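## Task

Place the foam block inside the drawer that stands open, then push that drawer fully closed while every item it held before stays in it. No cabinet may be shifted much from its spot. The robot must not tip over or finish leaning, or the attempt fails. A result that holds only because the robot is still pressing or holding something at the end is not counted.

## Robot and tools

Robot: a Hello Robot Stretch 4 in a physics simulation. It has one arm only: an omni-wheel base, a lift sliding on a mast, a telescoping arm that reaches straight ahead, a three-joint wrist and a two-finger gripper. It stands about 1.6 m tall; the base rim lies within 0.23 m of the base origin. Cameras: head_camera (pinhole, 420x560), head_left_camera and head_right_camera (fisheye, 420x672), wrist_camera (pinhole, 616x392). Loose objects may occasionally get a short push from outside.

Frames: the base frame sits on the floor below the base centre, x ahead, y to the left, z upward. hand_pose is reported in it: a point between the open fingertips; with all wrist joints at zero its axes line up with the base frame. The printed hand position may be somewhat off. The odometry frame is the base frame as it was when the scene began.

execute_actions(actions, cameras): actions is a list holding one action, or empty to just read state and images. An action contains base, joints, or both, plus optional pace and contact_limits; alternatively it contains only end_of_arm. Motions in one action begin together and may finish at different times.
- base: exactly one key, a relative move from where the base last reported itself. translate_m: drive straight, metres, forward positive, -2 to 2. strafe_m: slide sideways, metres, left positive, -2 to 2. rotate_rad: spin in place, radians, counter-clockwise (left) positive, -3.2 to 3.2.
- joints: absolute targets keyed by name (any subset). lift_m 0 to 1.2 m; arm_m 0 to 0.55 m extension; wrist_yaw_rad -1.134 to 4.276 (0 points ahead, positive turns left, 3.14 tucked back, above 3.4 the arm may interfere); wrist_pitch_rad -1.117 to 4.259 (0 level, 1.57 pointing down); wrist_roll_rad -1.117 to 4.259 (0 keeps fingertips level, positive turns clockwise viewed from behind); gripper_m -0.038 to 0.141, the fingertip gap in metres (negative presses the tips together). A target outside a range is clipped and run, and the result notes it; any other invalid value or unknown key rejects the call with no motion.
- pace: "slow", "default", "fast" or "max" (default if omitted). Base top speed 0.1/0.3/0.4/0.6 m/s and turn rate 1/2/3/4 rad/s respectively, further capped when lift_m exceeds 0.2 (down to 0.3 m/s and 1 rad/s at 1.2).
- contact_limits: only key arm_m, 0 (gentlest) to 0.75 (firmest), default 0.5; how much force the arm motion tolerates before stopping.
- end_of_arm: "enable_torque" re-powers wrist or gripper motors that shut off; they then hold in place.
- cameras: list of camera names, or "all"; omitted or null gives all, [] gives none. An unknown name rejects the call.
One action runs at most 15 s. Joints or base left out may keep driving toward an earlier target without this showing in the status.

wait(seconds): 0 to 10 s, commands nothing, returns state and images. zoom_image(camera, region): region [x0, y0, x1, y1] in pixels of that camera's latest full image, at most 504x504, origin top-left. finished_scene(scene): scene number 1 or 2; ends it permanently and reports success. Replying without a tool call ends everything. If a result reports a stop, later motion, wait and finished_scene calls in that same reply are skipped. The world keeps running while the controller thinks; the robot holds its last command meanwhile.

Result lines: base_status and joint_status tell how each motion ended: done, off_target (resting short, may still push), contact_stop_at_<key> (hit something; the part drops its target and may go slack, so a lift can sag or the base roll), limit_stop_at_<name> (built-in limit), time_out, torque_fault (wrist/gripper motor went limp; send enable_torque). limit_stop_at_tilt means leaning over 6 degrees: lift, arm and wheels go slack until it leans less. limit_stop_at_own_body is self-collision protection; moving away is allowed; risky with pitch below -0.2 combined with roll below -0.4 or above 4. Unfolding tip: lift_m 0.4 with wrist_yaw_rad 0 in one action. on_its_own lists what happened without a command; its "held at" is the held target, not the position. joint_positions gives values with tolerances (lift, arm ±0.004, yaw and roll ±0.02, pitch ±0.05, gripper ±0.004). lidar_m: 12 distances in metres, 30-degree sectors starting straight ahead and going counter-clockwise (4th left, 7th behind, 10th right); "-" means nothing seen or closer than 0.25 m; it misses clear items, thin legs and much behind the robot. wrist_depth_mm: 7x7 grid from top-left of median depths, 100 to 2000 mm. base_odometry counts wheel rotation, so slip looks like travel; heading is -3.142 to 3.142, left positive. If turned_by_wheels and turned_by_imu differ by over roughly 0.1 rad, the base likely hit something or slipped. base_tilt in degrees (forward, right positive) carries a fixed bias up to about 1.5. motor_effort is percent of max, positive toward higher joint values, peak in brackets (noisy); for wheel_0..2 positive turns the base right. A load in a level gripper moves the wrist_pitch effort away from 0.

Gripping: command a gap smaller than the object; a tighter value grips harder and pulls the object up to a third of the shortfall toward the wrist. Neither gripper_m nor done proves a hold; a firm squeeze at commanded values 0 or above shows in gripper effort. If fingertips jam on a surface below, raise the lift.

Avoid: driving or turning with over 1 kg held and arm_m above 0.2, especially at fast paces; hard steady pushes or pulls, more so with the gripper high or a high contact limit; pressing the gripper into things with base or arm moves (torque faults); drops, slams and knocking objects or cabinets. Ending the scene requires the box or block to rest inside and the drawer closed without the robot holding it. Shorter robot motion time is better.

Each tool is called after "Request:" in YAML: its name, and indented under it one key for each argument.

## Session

Request:
execute_actions:
  actions: []

Scene clock: 0.00 s.
base_odometry: x=+0.000 y=+0.000 heading=+0.000 (m, m, rad; odometry frame)
turned_by_wheels: +0.000 (rad since the last result)
turned_by_imu: +0.000 (rad since the last result)
base_tilt: forward=+0.4 right=+0.4 (deg)
lidar_m: 2.30 1.87 1.32 1.42 1.96 1.90 2.00 1.96 0.99 1.06 2.07 1.97
base_status: not commanded
joint_positions: lift_m=+0.184 arm_m=+0.002 wrist_yaw_rad=+3.139 wrist_pitch_rad=+0.010 wrist_roll_rad=+0.011 gripper_m=+0.057
joint_status: not commanded
motor_effort: lift_m=+18 arm_m=-1 wrist_yaw_rad=+1 wrist_pitch_rad=-5 wrist_roll_rad=-1 gripper_m=-1 wheel_0=+0 wheel_1=+0 wheel_2=+0 (%)
hand_pose: x=-0.1155 y=+0.0882 z=+0.3593 quat_wxyz=(+0.001, -0.005, +0.006, +1.000) (m; base frame)
wrist_depth_mm: - 140 - - - 1756 1576 / - 126 145 - - 1808 1576 / - 116 139 - - 1756 1661 / - 125 167 - - 1808 1618 / 140 164 - - - 1808 1618 / 218 1576 222 1430 197 1336 1281 / 216 1008 854 891 904 842 878
pictures: head_camera, head_left_camera, head_right_camera, wrist_camera
Images, in order (width x height): head_camera 420x560, head_left_camera 420x672, head_right_camera 420x672, wrist_camera 616x392.

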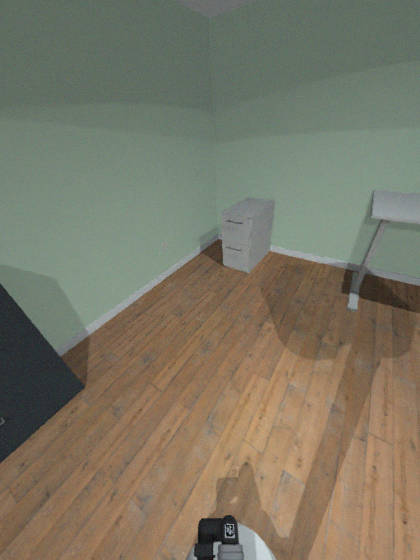

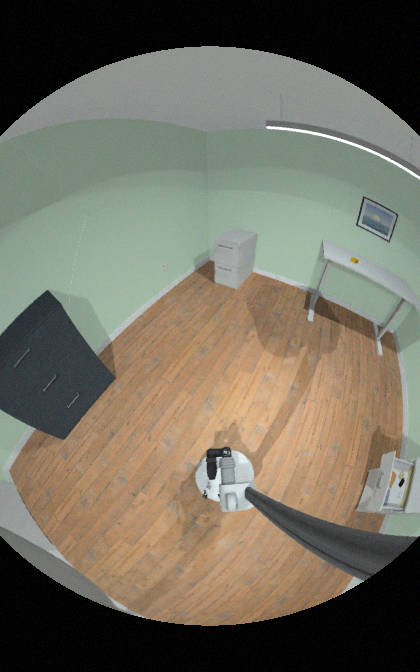

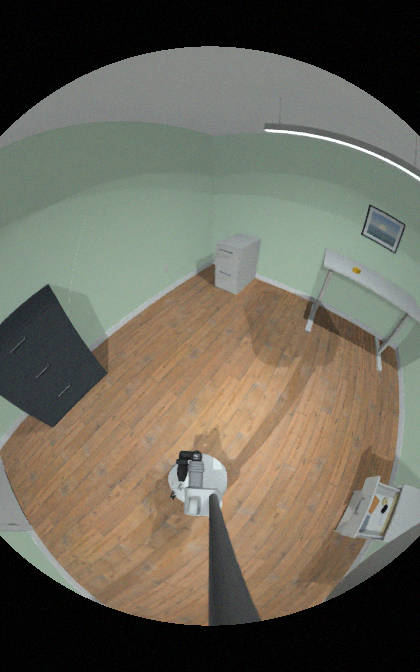

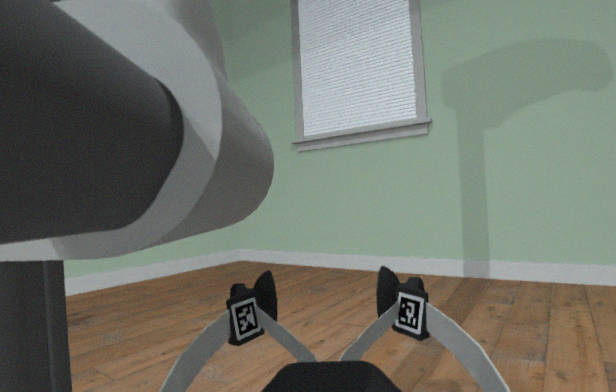

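Request:
execute_actions:
  actions:
    - {"base":{"rotate_rad":-0.56},"joints":{"lift_m":0.4,"wrist_yaw_rad":0},"pace":"fast"}
  cameras: ["head_camera"]

Request:
execute_actions:
  actions:
    - {"base":{"translate_m":1.1},"joints":{"lift_m":0.85,"gripper_m":0.13},"pace":"max"}
  cameras: ["head_camera","wrist_camera"]

Scene clock: 11.17 s.
base_odometry: x=+0.000 y=+0.000 heading=-0.560 (m, m, rad; odometry frame)
turned_by_wheels: -0.560 (rad since the last result)
turned_by_imu: -0.552 (rad since the last result)
base_tilt: forward=+0.4 right=+0.4 (deg)
lidar_m: 1.98 2.30 1.87 1.31 1.39 1.98 1.90 1.97 1.96 0.97 1.04 2.07
base_status: done
joint_positions: lift_m=+0.400 arm_m=+0.002 wrist_yaw_rad=+0.000 wrist_pitch_rad=+0.010 wrist_roll_rad=+0.011 gripper_m=+0.057
joint_status: all done
motor_effort: lift_m=+22(24) arm_m=-1(1) wrist_yaw_rad=-2(6) wrist_pitch_rad=-6(6) wrist_roll_rad=-1(0) gripper_m=-3(3) wheel_0=+0(6) wheel_1=-1(5) wheel_2=-1(8) (%)
hand_pose: x=+0.4613 y=-0.0873 z=+0.5750 quat_wxyz=(+1.000, +0.006, +0.005, +0.000) (m; base frame)
wrist_depth_mm: - - - - - - - / - - - - - - - / - - - - - - - / - - - - - - - / - 1921 - - - - - / - 1983 222 - 196 1983 1863 / 1499 1537 1281 1308 1366 1205 1308
pictures: head_camera
Images, in order (width x height): head_camera 420x560.

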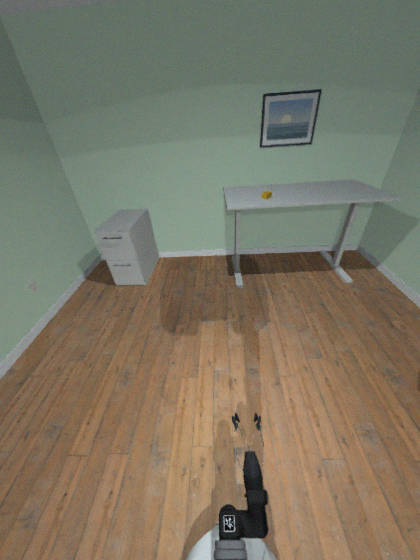

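Scene clock: 14.77 s.
base_odometry: x=+0.932 y=-0.584 heading=-0.560 (m, m, rad; odometry frame)
turned_by_wheels: +0.000 (rad since the last result)
turned_by_imu: -0.001 (rad since the last result)
base_tilt: forward=+0.4 right=+0.4 (deg)
lidar_m: 0.88 1.36 1.42 1.77 1.60 1.91 3.01 1.42 1.22 1.91 1.26 0.91
base_status: done
joint_positions: lift_m=+0.850 arm_m=+0.002 wrist_yaw_rad=+0.000 wrist_pitch_rad=+0.010 wrist_roll_rad=+0.011 gripper_m=+0.130
joint_status: all done
motor_effort: lift_m=+20(26) arm_m=-1(1) wrist_yaw_rad=-2(2) wrist_pitch_rad=-6(7) wrist_roll_rad=-1(1) gripper_m=+2(2) wheel_0=-2(7) wheel_1=-2(9) wheel_2=+0(13) (%)
hand_pose: x=+0.4612 y=-0.0874 z=+1.0252 quat_wxyz=(+1.000, +0.006, +0.005, +0.000) (m; base frame)
wrist_depth_mm: 1576 1576 1499 1537 1499 1430 1430 / 1537 1537 1537 1537 1499 1464 1430 / 1618 1537 1499 1499 1464 1499 1464 / 1576 1537 1537 1464 1464 1464 1464 / 1576 1537 1537 1499 891 809 778 / 1397 1537 217 1499 1060 195 1430 / 1229 1537 1576 152 1464 1430 1430
pictures: head_camera, wrist_camera
Images, in order (width x height): head_camera 420x560, wrist_camera 616x392.

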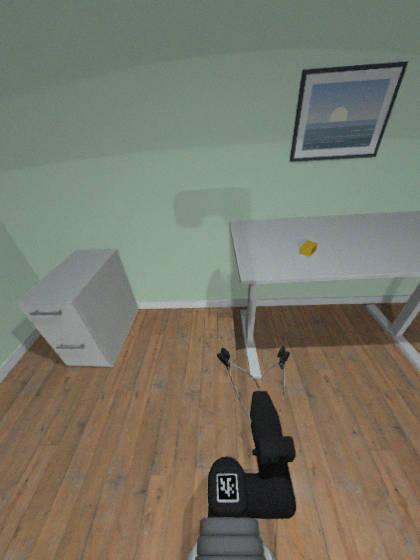

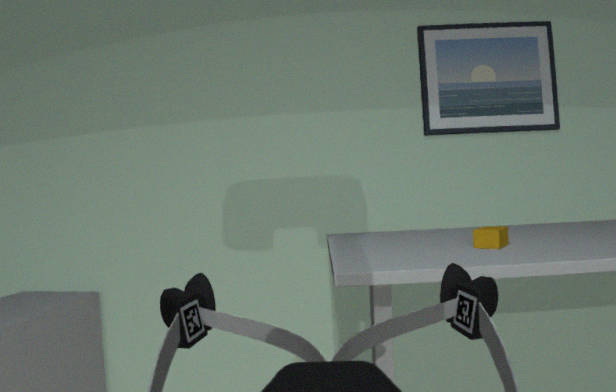

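Request:
execute_actions:
  actions:
    - {"base":{"strafe_m":-0.39},"joints":{"lift_m":1.19,"wrist_pitch_rad":1.57},"pace":"max"}
  cameras: []

Request:
execute_actions:
  actions:
    - {"base":{"translate_m":0.5},"joints":{"arm_m":0.36},"pace":"fast"}
  cameras: ["wrist_camera"]

Scene clock: 25.30 s.
base_odometry: x=+0.725 y=-0.915 heading=-0.561 (m, m, rad; odometry frame)
turned_by_wheels: +0.000 (rad since the last result)
turned_by_imu: +0.000 (rad since the last result)
base_tilt: forward=+0.4 right=+0.4 (deg)
lidar_m: 0.87 0.91 1.64 2.17 1.92 2.48 3.03 0.90 0.96 1.53 1.28 0.92
base_status: done
joint_positions: lift_m=+1.190 arm_m=+0.002 wrist_yaw_rad=+0.000 wrist_pitch_rad=+1.570 wrist_roll_rad=+0.011 gripper_m=+0.130
joint_status: all done
motor_effort: lift_m=+21(25) arm_m=-1(1) wrist_yaw_rad=+3(2) wrist_pitch_rad=+1(1) wrist_roll_rad=-1(1) gripper_m=+1(0) wheel_0=-2(9) wheel_1=+1(9) wheel_2=+0(0) (%)
hand_pose: x=+0.1730 y=-0.0874 z=+1.0795 quat_wxyz=(+0.707, +0.004, +0.707, -0.004) (m; base frame)
wrist_depth_mm: 1397 1336 1336 1308 1281 1308 1281 / 1336 1336 1366 1308 1308 1281 1281 / 1336 1308 1308 1336 1281 1281 1308 / 1336 1336 1336 1308 1308 1281 1255 / 1336 1336 1308 1098 1255 1308 1255 / 1308 1336 216 1098 1281 207 1229 / 1336 1336 1308 152 1281 1255 1281
pictures: none
No camera images: the call's "cameras" was empty. Leave "cameras" out to get every camera's image.

Scene clock: 28.43 s.
base_odometry: x=+1.148 y=-1.181 heading=-0.561 (m, m, rad; odometry frame)
turned_by_wheels: +0.000 (rad since the last result)
turned_by_imu: -0.001 (rad since the last result)
base_tilt: forward=+0.4 right=+0.4 (deg)
lidar_m: 0.37 0.41 1.39 2.16 2.21 2.45 3.59 1.31 1.60 1.54 0.56 0.41
base_status: done
joint_positions: lift_m=+1.190 arm_m=+0.359 wrist_yaw_rad=+0.000 wrist_pitch_rad=+1.570 wrist_roll_rad=+0.011 gripper_m=+0.130
joint_status: all done
motor_effort: lift_m=+21(21) arm_m=+5(6) wrist_yaw_rad=-1(3) wrist_pitch_rad=+0(1) wrist_roll_rad=-1(2) gripper_m=+1(2) wheel_0=+0(5) wheel_1=+1(4) wheel_2=+0(10) (%)
hand_pose: x=+0.5303 y=-0.0874 z=+1.0795 quat_wxyz=(+0.707, +0.004, +0.707, -0.004) (m; base frame)
wrist_depth_mm: 368 364 357 357 353 349 343 / 364 362 357 353 349 347 345 / 366 364 357 309 347 343 343 / 362 362 357 353 347 345 342 / 362 359 357 351 345 345 340 / 362 357 216 349 345 207 343 / 362 357 353 152 343 342 340
pictures: wrist_camera
Images, in order (width x height): wrist_camera 616x392.

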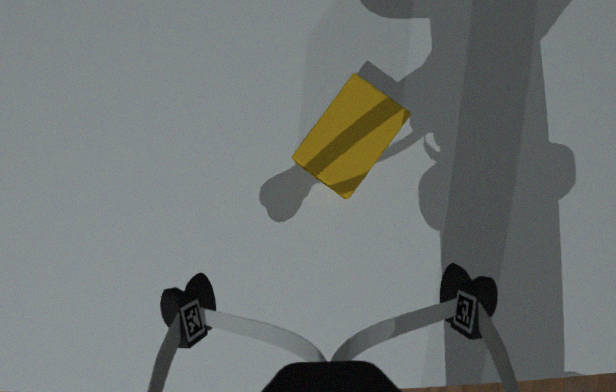

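Request:
execute_actions:
  actions:
    - {"base":{"strafe_m":-0.022},"joints":{"arm_m":0.465,"wrist_roll_rad":0.68,"lift_m":1.15,"gripper_m":0.1}}
  cameras: ["wrist_camera"]

Request:
execute_actions:
  actions:
    - {"joints":{"lift_m":1.091}}
  cameras: ["wrist_camera"]

Scene clock: 40.37 s.
base_odometry: x=+1.136 y=-1.199 heading=-0.560 (m, m, rad; odometry frame)
turned_by_wheels: +0.000 (rad since the last result)
turned_by_imu: +0.000 (rad since the last result)
base_tilt: forward=+0.4 right=+0.4 (deg)
lidar_m: 0.38 0.41 1.40 2.19 2.23 2.51 3.60 1.30 1.57 1.51 0.57 0.39
base_status: done
joint_positions: lift_m=+1.150 arm_m=+0.464 wrist_yaw_rad=+0.000 wrist_pitch_rad=+1.570 wrist_roll_rad=+0.680 gripper_m=+0.100
joint_status: all done
motor_effort: lift_m=+13(22) arm_m=+5(6) wrist_yaw_rad=+1(1) wrist_pitch_rad=+1(1) wrist_roll_rad=+0(6) gripper_m=-4(0) wheel_0=+0(7) wheel_1=+1(6) wheel_2=-1(1) (%)
hand_pose: x=+0.6352 y=-0.0874 z=+1.0401 quat_wxyz=(+0.667, +0.236, +0.666, -0.236) (m; base frame)
wrist_depth_mm: 325 324 317 317 312 309 304 / 325 324 317 315 312 307 304 / 322 320 317 312 309 306 304 / 324 322 317 314 310 307 304 / 325 319 317 267 307 306 301 / 324 317 213 267 265 303 300 / 319 319 314 163 304 304 301
pictures: wrist_camera
Images, in order (width x height): wrist_camera 616x392.

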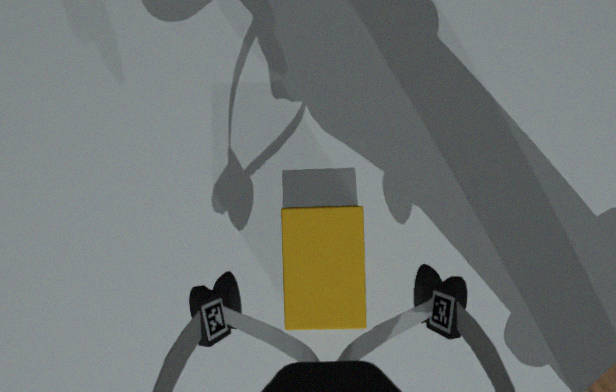

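Scene clock: 41.53 s.
base_odometry: x=+1.136 y=-1.199 heading=-0.560 (m, m, rad; odometry frame)
turned_by_wheels: +0.000 (rad since the last result)
turned_by_imu: +0.000 (rad since the last result)
base_tilt: forward=+0.4 right=+0.3 (deg)
lidar_m: 0.37 0.41 1.41 2.19 2.24 2.49 3.57 1.30 1.58 1.52 0.58 0.39
base_status: not commanded
joint_positions: lift_m=+1.091 arm_m=+0.464 wrist_yaw_rad=+0.000 wrist_pitch_rad=+1.570 wrist_roll_rad=+0.680 gripper_m=+0.100
joint_status: all done
motor_effort: lift_m=+13(14) arm_m=+5(6) wrist_yaw_rad=+1(1) wrist_pitch_rad=+2(0) wrist_roll_rad=+1(0) gripper_m=+0(1) wheel_0=+1(0) wheel_1=+1(1) wheel_2=-1(1) (%)
hand_pose: x=+0.6352 y=-0.0874 z=+0.9811 quat_wxyz=(+0.667, +0.236, +0.666, -0.236) (m; base frame)
wrist_depth_mm: 265 263 258 255 251 250 249 / 264 260 257 255 253 250 247 / 263 260 257 256 252 248 247 / 263 259 257 253 251 249 246 / 263 258 255 208 251 249 245 / 262 258 213 207 206 248 244 / 260 258 254 163 248 246 243
pictures: wrist_camera
Images, in order (width x height): wrist_camera 616x392.

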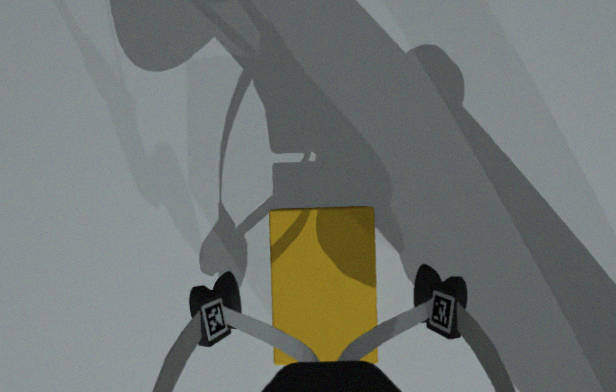

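Request:
execute_actions:
  actions:
    - {"joints":{"gripper_m":0.025}}
  cameras: []

Request:
execute_actions:
  actions:
    - {"joints":{"lift_m":1.13}}
  cameras: []

Request:
execute_actions:
  actions:
    - {"base":{"translate_m":-1.27},"joints":{"arm_m":0.2,"wrist_roll_rad":0},"pace":"fast"}
  cameras: []

Request:
execute_actions:
  actions:
    - {"base":{"rotate_rad":-1.6},"joints":{"lift_m":0.95,"arm_m":0.3}}
  cameras: ["wrist_camera","head_left_camera"]

Scene clock: 53.87 s.
base_odometry: x=+1.136 y=-1.199 heading=-0.560 (m, m, rad; odometry frame)
turned_by_wheels: +0.000 (rad since the last result)
turned_by_imu: +0.000 (rad since the last result)
base_tilt: forward=+0.5 right=+0.4 (deg)
lidar_m: 0.38 0.41 1.40 2.18 2.23 2.49 3.59 1.30 1.58 1.52 0.57 0.42
base_status: not commanded
joint_positions: lift_m=+1.091 arm_m=+0.464 wrist_yaw_rad=+0.000 wrist_pitch_rad=+1.570 wrist_roll_rad=+0.680 gripper_m=+0.025
joint_status: all done
motor_effort: lift_m=+14(13) arm_m=+5(5) wrist_yaw_rad=+0(0) wrist_pitch_rad=+1(1) wrist_roll_rad=+0(0) gripper_m=-20(17) wheel_0=+0(0) wheel_1=+1(1) wheel_2=-1(1) (%)
hand_pose: x=+0.6352 y=-0.0874 z=+0.9811 quat_wxyz=(+0.667, +0.236, +0.666, -0.236) (m; base frame)
wrist_depth_mm: 264 260 258 255 253 251 248 / 264 260 258 255 252 249 246 / 262 260 257 255 252 250 247 / 262 258 255 254 250 248 246 / 263 258 256 198 248 247 246 / 259 258 216 197 196 246 244 / 259 258 254 196 248 245 244
pictures: none
No camera images: the call's "cameras" was empty. Leave "cameras" out to get every camera's image.

Scene clock: 54.87 s.
base_odometry: x=+1.136 y=-1.199 heading=-0.560 (m, m, rad; odometry frame)
turned_by_wheels: +0.000 (rad since the last result)
turned_by_imu: +0.000 (rad since the last result)
base_tilt: forward=+0.5 right=+0.4 (deg)
lidar_m: 0.37 0.40 1.41 2.19 2.23 2.48 3.58 1.29 1.58 1.51 0.56 0.41
base_status: not commanded
joint_positions: lift_m=+1.130 arm_m=+0.464 wrist_yaw_rad=+0.000 wrist_pitch_rad=+1.570 wrist_roll_rad=+0.680 gripper_m=+0.025
joint_status: all done
motor_effort: lift_m=+22(22) arm_m=+5(6) wrist_yaw_rad=-4(1) wrist_pitch_rad=+1(1) wrist_roll_rad=+1(1) gripper_m=-19(19) wheel_0=+1(0) wheel_1=+1(1) wheel_2=-1(1) (%)
hand_pose: x=+0.6352 y=-0.0874 z=+1.0193 quat_wxyz=(+0.667, +0.236, +0.666, -0.236) (m; base frame)
wrist_depth_mm: 306 301 298 294 291 287 286 / 306 301 297 293 289 287 285 / 303 301 296 293 289 286 283 / 303 298 294 291 289 287 285 / 300 297 294 198 289 285 283 / 301 296 216 196 196 283 282 / 300 297 291 196 286 283 281
pictures: none
No camera images: the call's "cameras" was empty. Leave "cameras" out to get every camera's image.

Scene clock: 60.30 s.
base_odometry: x=+0.061 y=-0.524 heading=-0.561 (m, m, rad; odometry frame)
turned_by_wheels: +0.000 (rad since the last result)
turned_by_imu: +0.002 (rad since the last result)
base_tilt: forward=+0.4 right=+0.4 (deg)
lidar_m: 1.65 2.22 2.29 1.74 1.81 2.32 2.24 2.08 0.61 0.57 1.56 1.73
base_status: done
joint_positions: lift_m=+1.130 arm_m=+0.201 wrist_yaw_rad=+0.000 wrist_pitch_rad=+1.570 wrist_roll_rad=+0.000 gripper_m=+0.025
joint_status: all done
motor_effort: lift_m=+22(23) arm_m=-5(7) wrist_yaw_rad=+1(1) wrist_pitch_rad=+0(0) wrist_roll_rad=-2(6) gripper_m=-20(20) wheel_0=-1(6) wheel_1=-1(8) wheel_2=-1(9) (%)
hand_pose: x=+0.3719 y=-0.0874 z=+1.0194 quat_wxyz=(+0.707, +0.000, +0.707, +0.000) (m; base frame)
wrist_depth_mm: 1308 1281 1281 1255 1229 1205 1229 / 1281 1281 1255 1255 1255 1229 1205 / 1281 1255 1255 1229 1229 1229 1205 / 1281 1281 1255 1229 1229 1205 1205 / 1308 1255 1281 197 1205 1182 1205 / 1255 1255 216 197 196 1229 1205 / 1255 1255 1042 196 1229 1205 1229
pictures: none
No camera images: the call's "cameras" was empty. Leave "cameras" out to get every camera's image.

Scene clock: 62.90 s.
base_odometry: x=+0.061 y=-0.524 heading=-2.161 (m, m, rad; odometry frame)
turned_by_wheels: -1.600 (rad since the last result)
turned_by_imu: -1.578 (rad since the last result)
base_tilt: forward=+0.4 right=+0.3 (deg)
lidar_m: 0.56 1.54 1.74 1.64 2.22 2.31 1.75 1.79 2.33 2.22 2.13 0.61
base_status: done
joint_positions: lift_m=+0.950 arm_m=+0.299 wrist_yaw_rad=+0.000 wrist_pitch_rad=+1.570 wrist_roll_rad=+0.000 gripper_m=+0.025
joint_status: all done
motor_effort: lift_m=+13(20) arm_m=+5(5) wrist_yaw_rad=-1(2) wrist_pitch_rad=+0(0) wrist_roll_rad=-2(2) gripper_m=-18(20) wheel_0=+0(5) wheel_1=+1(7) wheel_2=+0(5) (%)
hand_pose: x=+0.4704 y=-0.0874 z=+0.8401 quat_wxyz=(+0.707, +0.000, +0.707, +0.000) (m; base frame)
wrist_depth_mm: 1118 1078 554 544 535 1042 1042 / 1098 1098 549 539 539 1042 1042 / 1098 1098 544 500 496 1025 1042 / 1098 1098 1042 1060 1042 1042 1008 / 1118 1078 1042 198 1060 1042 1042 / 1078 1098 216 196 196 1025 1042 / 1098 1078 854 195 1008 1042 1008
pictures: head_left_camera, wrist_camera
Images, in order (width x height): head_left_camera 420x672, wrist_camera 616x392.

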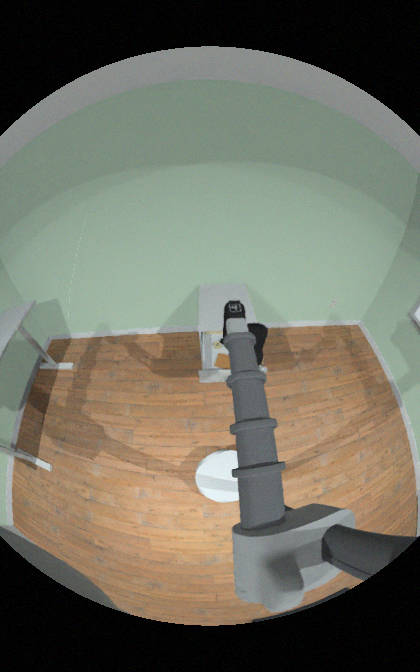

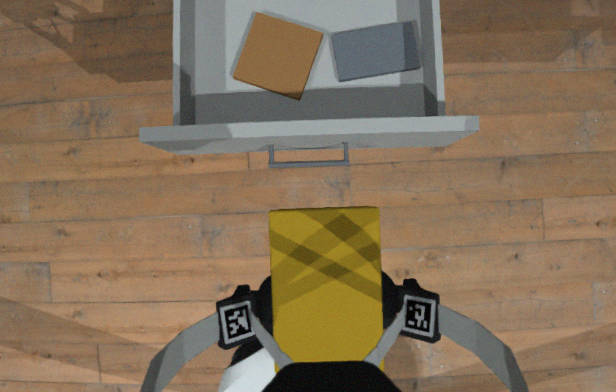

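Request:
execute_actions:
  actions:
    - {"base":{"translate_m":0.18}}
  cameras: ["wrist_camera"]

Scene clock: 69.77 s.
base_odometry: x=-0.039 y=-0.673 heading=-2.160 (m, m, rad; odometry frame)
turned_by_wheels: +0.000 (rad since the last result)
turned_by_imu: +0.000 (rad since the last result)
base_tilt: forward=+0.4 right=+0.4 (deg)
lidar_m: 0.38 0.44 1.73 1.66 1.71 2.48 1.92 2.01 2.34 2.21 1.89 0.40
base_status: done
joint_positions: lift_m=+0.950 arm_m=+0.299 wrist_yaw_rad=+0.000 wrist_pitch_rad=+1.570 wrist_roll_rad=+0.000 gripper_m=+0.025
joint_status: not commanded
motor_effort: lift_m=+14(13) arm_m=+5(5) wrist_yaw_rad=+0(0) wrist_pitch_rad=+1(0) wrist_roll_rad=-1(2) gripper_m=-20(22) wheel_0=+0(6) wheel_1=+1(4) wheel_2=+0(9) (%)
hand_pose: x=+0.4703 y=-0.0874 z=+0.8401 quat_wxyz=(+0.707, +0.000, +0.707, +0.000) (m; base frame)
wrist_depth_mm: 1098 1078 549 539 539 1042 1042 / 1098 1078 549 554 539 1042 1060 / 1098 1098 549 539 535 1042 1042 / 1098 1078 544 530 530 1042 1025 / 1098 1078 525 198 473 1042 1042 / 1078 1078 216 197 196 1025 1042 / 1078 1078 854 196 1042 1042 1060
pictures: wrist_camera
Images, in order (width x height): wrist_camera 616x392.

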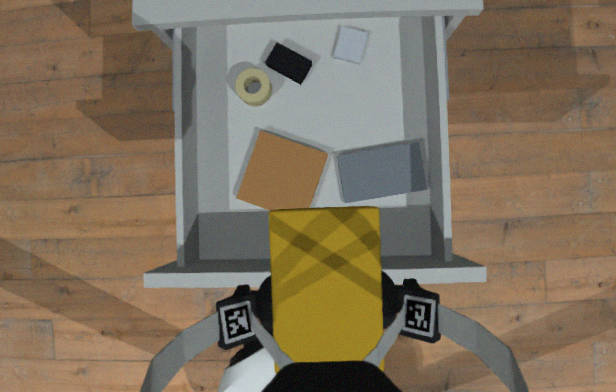

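Request:
execute_actions:
  actions:
    - {"base":{"strafe_m":-0.058},"joints":{"arm_m":0.485,"lift_m":0.8}}
  cameras: ["wrist_camera"]

Request:
execute_actions:
  actions:
    - {"joints":{"lift_m":0.72}}
  cameras: ["wrist_camera","head_right_camera"]

Scene clock: 87.93 s.
base_odometry: x=-0.088 y=-0.641 heading=-2.161 (m, m, rad; odometry frame)
turned_by_wheels: +0.000 (rad since the last result)
turned_by_imu: +0.000 (rad since the last result)
base_tilt: forward=+0.4 right=+0.4 (deg)
lidar_m: 0.39 0.41 1.81 1.70 1.75 2.49 1.91 1.99 2.29 2.15 1.87 0.44
base_status: done
joint_positions: lift_m=+0.800 arm_m=+0.484 wrist_yaw_rad=+0.000 wrist_pitch_rad=+1.570 wrist_roll_rad=+0.000 gripper_m=+0.025
joint_status: all done
motor_effort: lift_m=+13(13) arm_m=+5(7) wrist_yaw_rad=-1(2) wrist_pitch_rad=+2(2) wrist_roll_rad=-2(2) gripper_m=-22(19) wheel_0=-2(6) wheel_1=+2(7) wheel_2=-1(2) (%)
hand_pose: x=+0.6552 y=-0.0874 z=+0.6901 quat_wxyz=(+0.707, +0.000, +0.707, +0.000) (m; base frame)
wrist_depth_mm: 279 276 274 270 267 266 878 / 278 274 272 268 264 265 891 / 277 274 272 270 265 266 904 / 931 399 394 389 387 891 891 / 946 397 392 198 382 891 891 / 931 397 217 197 195 891 891 / 931 394 382 196 338 322 878
pictures: wrist_camera
Images, in order (width x height): wrist_camera 616x392.

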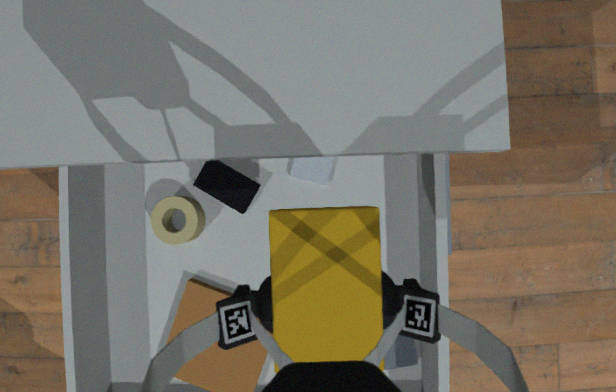

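Scene clock: 89.27 s.
base_odometry: x=-0.088 y=-0.641 heading=-2.161 (m, m, rad; odometry frame)
turned_by_wheels: +0.000 (rad since the last result)
turned_by_imu: +0.000 (rad since the last result)
base_tilt: forward=+0.4 right=+0.3 (deg)
lidar_m: 0.38 0.42 1.81 1.71 1.77 2.50 1.91 2.00 2.28 2.14 1.88 0.43
base_status: not commanded
joint_positions: lift_m=+0.720 arm_m=+0.484 wrist_yaw_rad=+0.000 wrist_pitch_rad=+1.570 wrist_roll_rad=+0.000 gripper_m=+0.025
joint_status: all done
motor_effort: lift_m=+14(13) arm_m=+5(5) wrist_yaw_rad=+1(0) wrist_pitch_rad=-1(0) wrist_roll_rad=-1(1) gripper_m=-19(19) wheel_0=-2(2) wheel_1=+1(2) wheel_2=-1(1) (%)
hand_pose: x=+0.6552 y=-0.0874 z=+0.6101 quat_wxyz=(+0.707, +0.000, +0.707, +0.000) (m; base frame)
wrist_depth_mm: 196 194 191 190 187 185 185 / 196 193 191 189 186 185 184 / 195 193 196 306 309 258 809 / 314 319 314 309 307 294 798 / 314 317 314 197 304 300 798 / 317 317 216 196 196 272 809 / 315 315 300 196 294 246 788
pictures: head_right_camera, wrist_camera
Images, in order (width x height): head_right_camera 420x672, wrist_camera 616x392.

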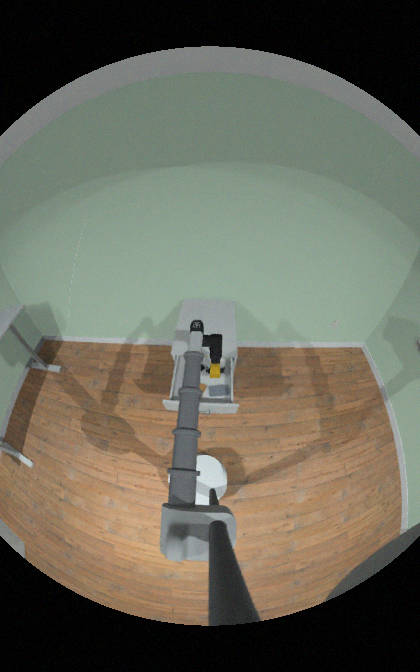

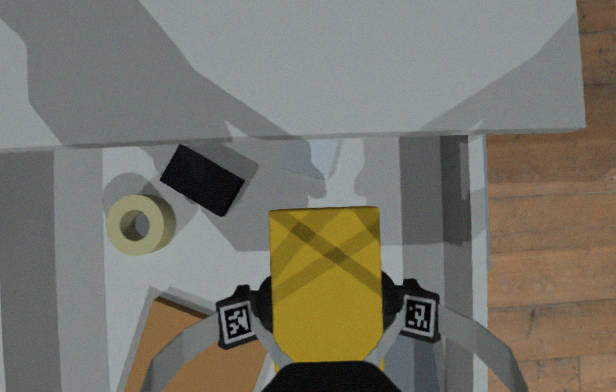

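Request:
execute_actions:
  actions:
    - {"joints":{"lift_m":0.663,"arm_m":0.494}}
  cameras: ["wrist_camera"]

Request:
execute_actions:
  actions:
    - {"joints":{"gripper_m":0.08},"pace":"slow"}
  cameras: []

Request:
execute_actions:
  actions:
    - {"joints":{"lift_m":0.8},"pace":"fast"}
  cameras: ["wrist_camera"]

Scene clock: 109.30 s.
base_odometry: x=-0.088 y=-0.641 heading=-2.161 (m, m, rad; odometry frame)
turned_by_wheels: +0.000 (rad since the last result)
turned_by_imu: +0.000 (rad since the last result)
base_tilt: forward=+0.5 right=+0.4 (deg)
lidar_m: 0.40 0.44 1.78 1.70 1.77 2.52 1.91 1.99 2.28 2.15 1.89 0.42
base_status: not commanded
joint_positions: lift_m=+0.663 arm_m=+0.493 wrist_yaw_rad=+0.000 wrist_pitch_rad=+1.570 wrist_roll_rad=+0.000 gripper_m=+0.025
joint_status: all done
motor_effort: lift_m=+13(14) arm_m=+5(5) wrist_yaw_rad=+0(0) wrist_pitch_rad=+0(0) wrist_roll_rad=-2(2) gripper_m=-20(18) wheel_0=-2(2) wheel_1=+2(2) wheel_2=-1(1) (%)
hand_pose: x=+0.6642 y=-0.0874 z=+0.5531 quat_wxyz=(+0.707, +0.000, +0.707, +0.000) (m; base frame)
wrist_depth_mm: 136 135 133 132 130 129 - / 136 134 133 132 130 128 128 / 136 140 147 246 251 191 750 / 263 245 254 254 252 225 750 / 262 258 256 198 249 226 759 / 260 258 216 196 195 195 741 / 260 246 245 196 239 187 750
pictures: wrist_camera
Images, in order (width x height): wrist_camera 616x392.

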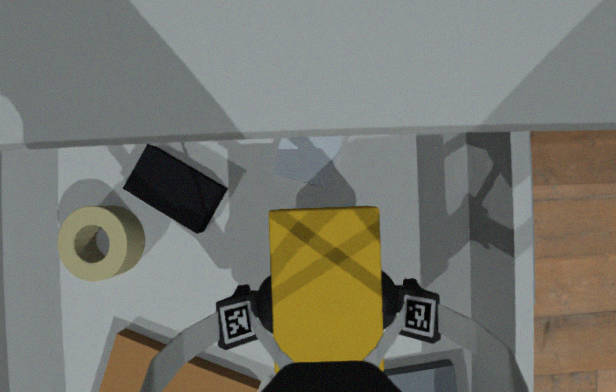

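Scene clock: 111.57 s.
base_odometry: x=-0.088 y=-0.641 heading=-2.161 (m, m, rad; odometry frame)
turned_by_wheels: +0.000 (rad since the last result)
turned_by_imu: +0.000 (rad since the last result)
base_tilt: forward=+0.5 right=+0.4 (deg)
lidar_m: 0.38 0.43 1.79 1.71 1.77 2.51 1.92 1.99 2.29 2.16 1.89 0.43
base_status: not commanded
joint_positions: lift_m=+0.663 arm_m=+0.493 wrist_yaw_rad=+0.000 wrist_pitch_rad=+1.570 wrist_roll_rad=+0.000 gripper_m=+0.080
joint_status: all done
motor_effort: lift_m=+13(13) arm_m=+5(5) wrist_yaw_rad=+0(2) wrist_pitch_rad=+0(0) wrist_roll_rad=-1(1) gripper_m=-2(21) wheel_0=-2(2) wheel_1=+2(1) wheel_2=-1(1) (%)
hand_pose: x=+0.6642 y=-0.0874 z=+0.5531 quat_wxyz=(+0.707, +0.000, +0.707, +0.000) (m; base frame)
wrist_depth_mm: 136 135 133 132 131 129 - / 136 134 133 131 130 129 128 / 136 139 146 247 252 191 750 / 263 245 256 253 252 224 750 / 263 258 257 209 250 226 741 / 263 258 213 208 206 210 741 / 259 245 250 167 249 193 750
pictures: none
No camera images: the call's "cameras" was empty. Leave "cameras" out to get every camera's image.

Scene clock: 112.90 s.
base_odometry: x=-0.088 y=-0.641 heading=-2.161 (m, m, rad; odometry frame)
turned_by_wheels: +0.000 (rad since the last result)
turned_by_imu: +0.000 (rad since the last result)
base_tilt: forward=+0.4 right=+0.4 (deg)
lidar_m: 0.38 0.43 1.81 1.70 1.78 2.51 1.91 1.99 2.30 2.16 1.91 0.43
base_status: not commanded
joint_positions: lift_m=+0.800 arm_m=+0.493 wrist_yaw_rad=+0.000 wrist_pitch_rad=+1.570 wrist_roll_rad=+0.000 gripper_m=+0.080
joint_status: all done
motor_effort: lift_m=+22(25) arm_m=+5(5) wrist_yaw_rad=+0(1) wrist_pitch_rad=+0(1) wrist_roll_rad=-1(0) gripper_m=-1(2) wheel_0=-2(2) wheel_1=+2(2) wheel_2=-1(1) (%)
hand_pose: x=+0.6642 y=-0.0874 z=+0.6894 quat_wxyz=(+0.707, +0.000, +0.707, +0.000) (m; base frame)
wrist_depth_mm: 277 277 274 268 266 265 878 / 277 274 272 270 267 265 878 / 278 273 271 268 264 264 891 / 917 399 387 392 387 878 891 / 946 399 394 345 384 904 878 / 931 397 213 379 211 891 878 / 931 394 379 167 375 878 866
pictures: wrist_camera
Images, in order (width x height): wrist_camera 616x392.

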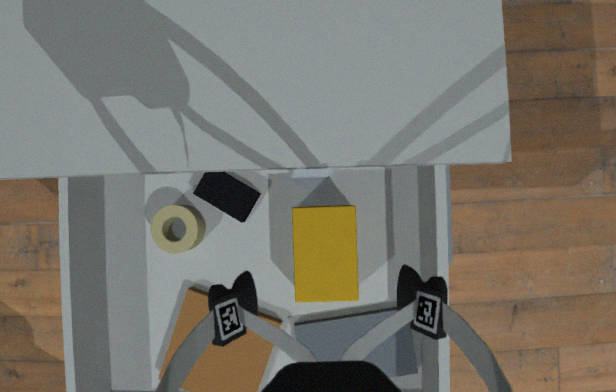

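Request:
execute_actions:
  actions:
    - {"base":{"translate_m":-0.13},"joints":{"arm_m":0.005,"gripper_m":0.0},"pace":"fast"}
  cameras: []

Request:
execute_actions:
  actions:
    - {"joints":{"lift_m":0.42,"wrist_pitch_rad":0},"pace":"fast"}
  cameras: ["wrist_camera"]

Request:
execute_actions:
  actions:
    - {"joints":{"arm_m":0.43},"pace":"slow","contact_limits":{"arm_m":0.3}}
  cameras: ["wrist_camera"]

Scene clock: 124.57 s.
base_odometry: x=-0.015 y=-0.533 heading=-2.161 (m, m, rad; odometry frame)
turned_by_wheels: +0.000 (rad since the last result)
turned_by_imu: +0.000 (rad since the last result)
base_tilt: forward=+0.4 right=+0.4 (deg)
lidar_m: 0.51 0.58 1.79 1.70 2.30 2.34 1.79 1.84 2.29 2.14 2.09 0.57
base_status: done
joint_positions: lift_m=+0.800 arm_m=+0.006 wrist_yaw_rad=+0.000 wrist_pitch_rad=+1.570 wrist_roll_rad=+0.000 gripper_m=+0.000
joint_status: all done
motor_effort: lift_m=+22(22) arm_m=-5(5) wrist_yaw_rad=+1(0) wrist_pitch_rad=+0(0) wrist_roll_rad=-1(2) gripper_m=-5(3) wheel_0=-1(6) wheel_1=+0(9) wheel_2=-3(10) (%)
hand_pose: x=+0.1770 y=-0.0874 z=+0.6894 quat_wxyz=(+0.707, +0.000, +0.707, +0.000) (m; base frame)
wrist_depth_mm: 960 946 931 917 904 904 891 / 960 946 946 917 931 904 891 / 960 946 917 917 904 904 878 / 946 931 931 917 904 904 891 / 917 946 723 699 904 904 891 / 931 946 707 202 189 904 891 / 946 931 707 184 798 878 891
pictures: none
No camera images: the call's "cameras" was empty. Leave "cameras" out to get every camera's image.

Scene clock: 126.60 s.
base_odometry: x=-0.015 y=-0.533 heading=-2.161 (m, m, rad; odometry frame)
turned_by_wheels: +0.000 (rad since the last result)
turned_by_imu: +0.000 (rad since the last result)
base_tilt: forward=+0.4 right=+0.4 (deg)
lidar_m: 0.52 0.56 1.79 1.70 2.31 2.35 1.79 1.85 2.28 2.16 2.09 0.56
base_status: not commanded
joint_positions: lift_m=+0.420 arm_m=+0.006 wrist_yaw_rad=+0.000 wrist_pitch_rad=+0.002 wrist_roll_rad=+0.000 gripper_m=+0.000
joint_status: all done
motor_effort: lift_m=+13(19) arm_m=-5(5) wrist_yaw_rad=+0(1) wrist_pitch_rad=-6(14) wrist_roll_rad=-1(1) gripper_m=-6(7) wheel_0=-1(1) wheel_1=+0(1) wheel_2=-3(3) (%)
hand_pose: x=+0.4653 y=-0.0874 z=+0.5979 quat_wxyz=(+1.000, +0.000, +0.001, +0.000) (m; base frame)
wrist_depth_mm: 1308 1255 1281 1255 1229 1205 1205 / 1281 1255 1255 1229 1229 1229 1205 / 1255 1255 1229 1229 1229 1229 1205 / 1255 1255 1255 1229 1205 1182 1182 / 788 325 324 320 317 1229 1205 / 329 324 322 201 188 1205 1182 / 329 324 317 185 312 1182 1205
pictures: wrist_camera
Images, in order (width x height): wrist_camera 616x392.

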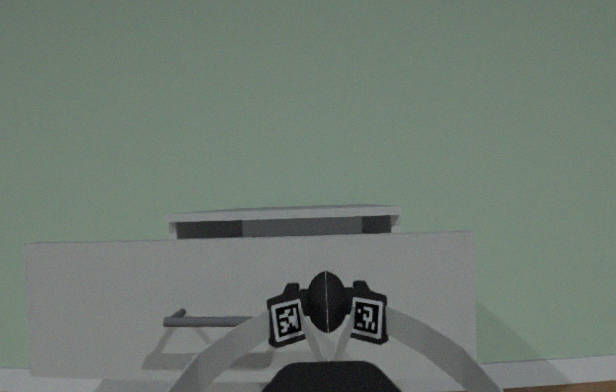

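Scene clock: 131.87 s.
base_odometry: x=-0.015 y=-0.533 heading=-2.161 (m, m, rad; odometry frame)
turned_by_wheels: +0.000 (rad since the last result)
turned_by_imu: +0.000 (rad since the last result)
base_tilt: forward=+0.4 right=+0.4 (deg)
lidar_m: 0.83 1.51 1.79 1.69 2.30 2.35 1.78 1.85 2.27 2.16 2.11 1.50
base_status: not commanded
joint_positions: lift_m=+0.420 arm_m=+0.417 wrist_yaw_rad=-0.007 wrist_pitch_rad=+0.001 wrist_roll_rad=+0.000 gripper_m=+0.000
joint_status: arm_m contact_stop (moved +0.412 of +0.424)
on_its_own: arm_m is slack since a contact_stop (your +0.430 is given up); wrist_yaw_rad is at rest, and its effort (+21) is outside its rest range (-13 to +13)
motor_effort: lift_m=+13(14) arm_m=+0(17) wrist_yaw_rad=+21(37) wrist_pitch_rad=-1(5) wrist_roll_rad=-1(1) gripper_m=-3(6) wheel_0=-1(1) wheel_1=+0(2) wheel_2=-6(12) (%)
contact_limits: arm_m 0.3
hand_pose: x=+0.8762 y=-0.0894 z=+0.5984 quat_wxyz=(+1.000, +0.000, +0.000, -0.003) (m; base frame)
wrist_depth_mm: 831 842 831 820 820 809 820 / 854 842 820 842 820 820 809 / 842 831 831 820 831 809 809 / 831 831 820 831 820 820 820 / 239 236 235 233 231 229 820 / 238 236 235 202 185 229 820 / 237 236 203 183 229 227 809
pictures: wrist_camera
Images, in order (width x height): wrist_camera 616x392.

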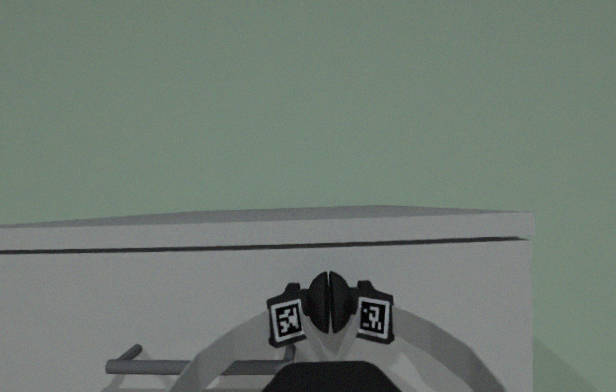

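Request:
execute_actions:
  actions:
    - {"joints":{"arm_m":0.34},"pace":"fast"}
  cameras: []

Request:
finished_scene:
  scene: 2

Scene clock: 142.43 s.
base_odometry: x=-0.015 y=-0.533 heading=-2.161 (m, m, rad; odometry frame)
turned_by_wheels: +0.000 (rad since the last result)
turned_by_imu: +0.001 (rad since the last result)
base_tilt: forward=+0.4 right=+0.4 (deg)
lidar_m: 0.82 1.51 1.81 1.70 2.29 2.38 1.79 1.84 2.28 2.15 2.10 1.52
base_status: not commanded
joint_positions: lift_m=+0.420 arm_m=+0.341 wrist_yaw_rad=+0.000 wrist_pitch_rad=+0.002 wrist_roll_rad=+0.000 gripper_m=+0.000
joint_status: all done
motor_effort: lift_m=+13(14) arm_m=-5(4) wrist_yaw_rad=+0(20) wrist_pitch_rad=-6(6) wrist_roll_rad=-1(2) gripper_m=-5(5) wheel_0=-1(1) wheel_1=+1(1) wheel_2=-1(6) (%)
hand_pose: x=+0.8003 y=-0.0875 z=+0.5979 quat_wxyz=(+1.000, +0.000, +0.001, +0.000) (m; base frame)
wrist_depth_mm: 917 931 917 891 904 904 904 / 917 917 917 904 904 904 891 / 917 917 917 904 891 891 891 / 931 917 917 891 891 904 878 / 319 314 310 309 306 312 878 / 317 314 310 200 188 303 878 / 317 315 309 185 304 301 866
pictures: none
No camera images: the call's "cameras" was empty. Leave "cameras" out to get every camera's image.

The scene is finished: the task was done.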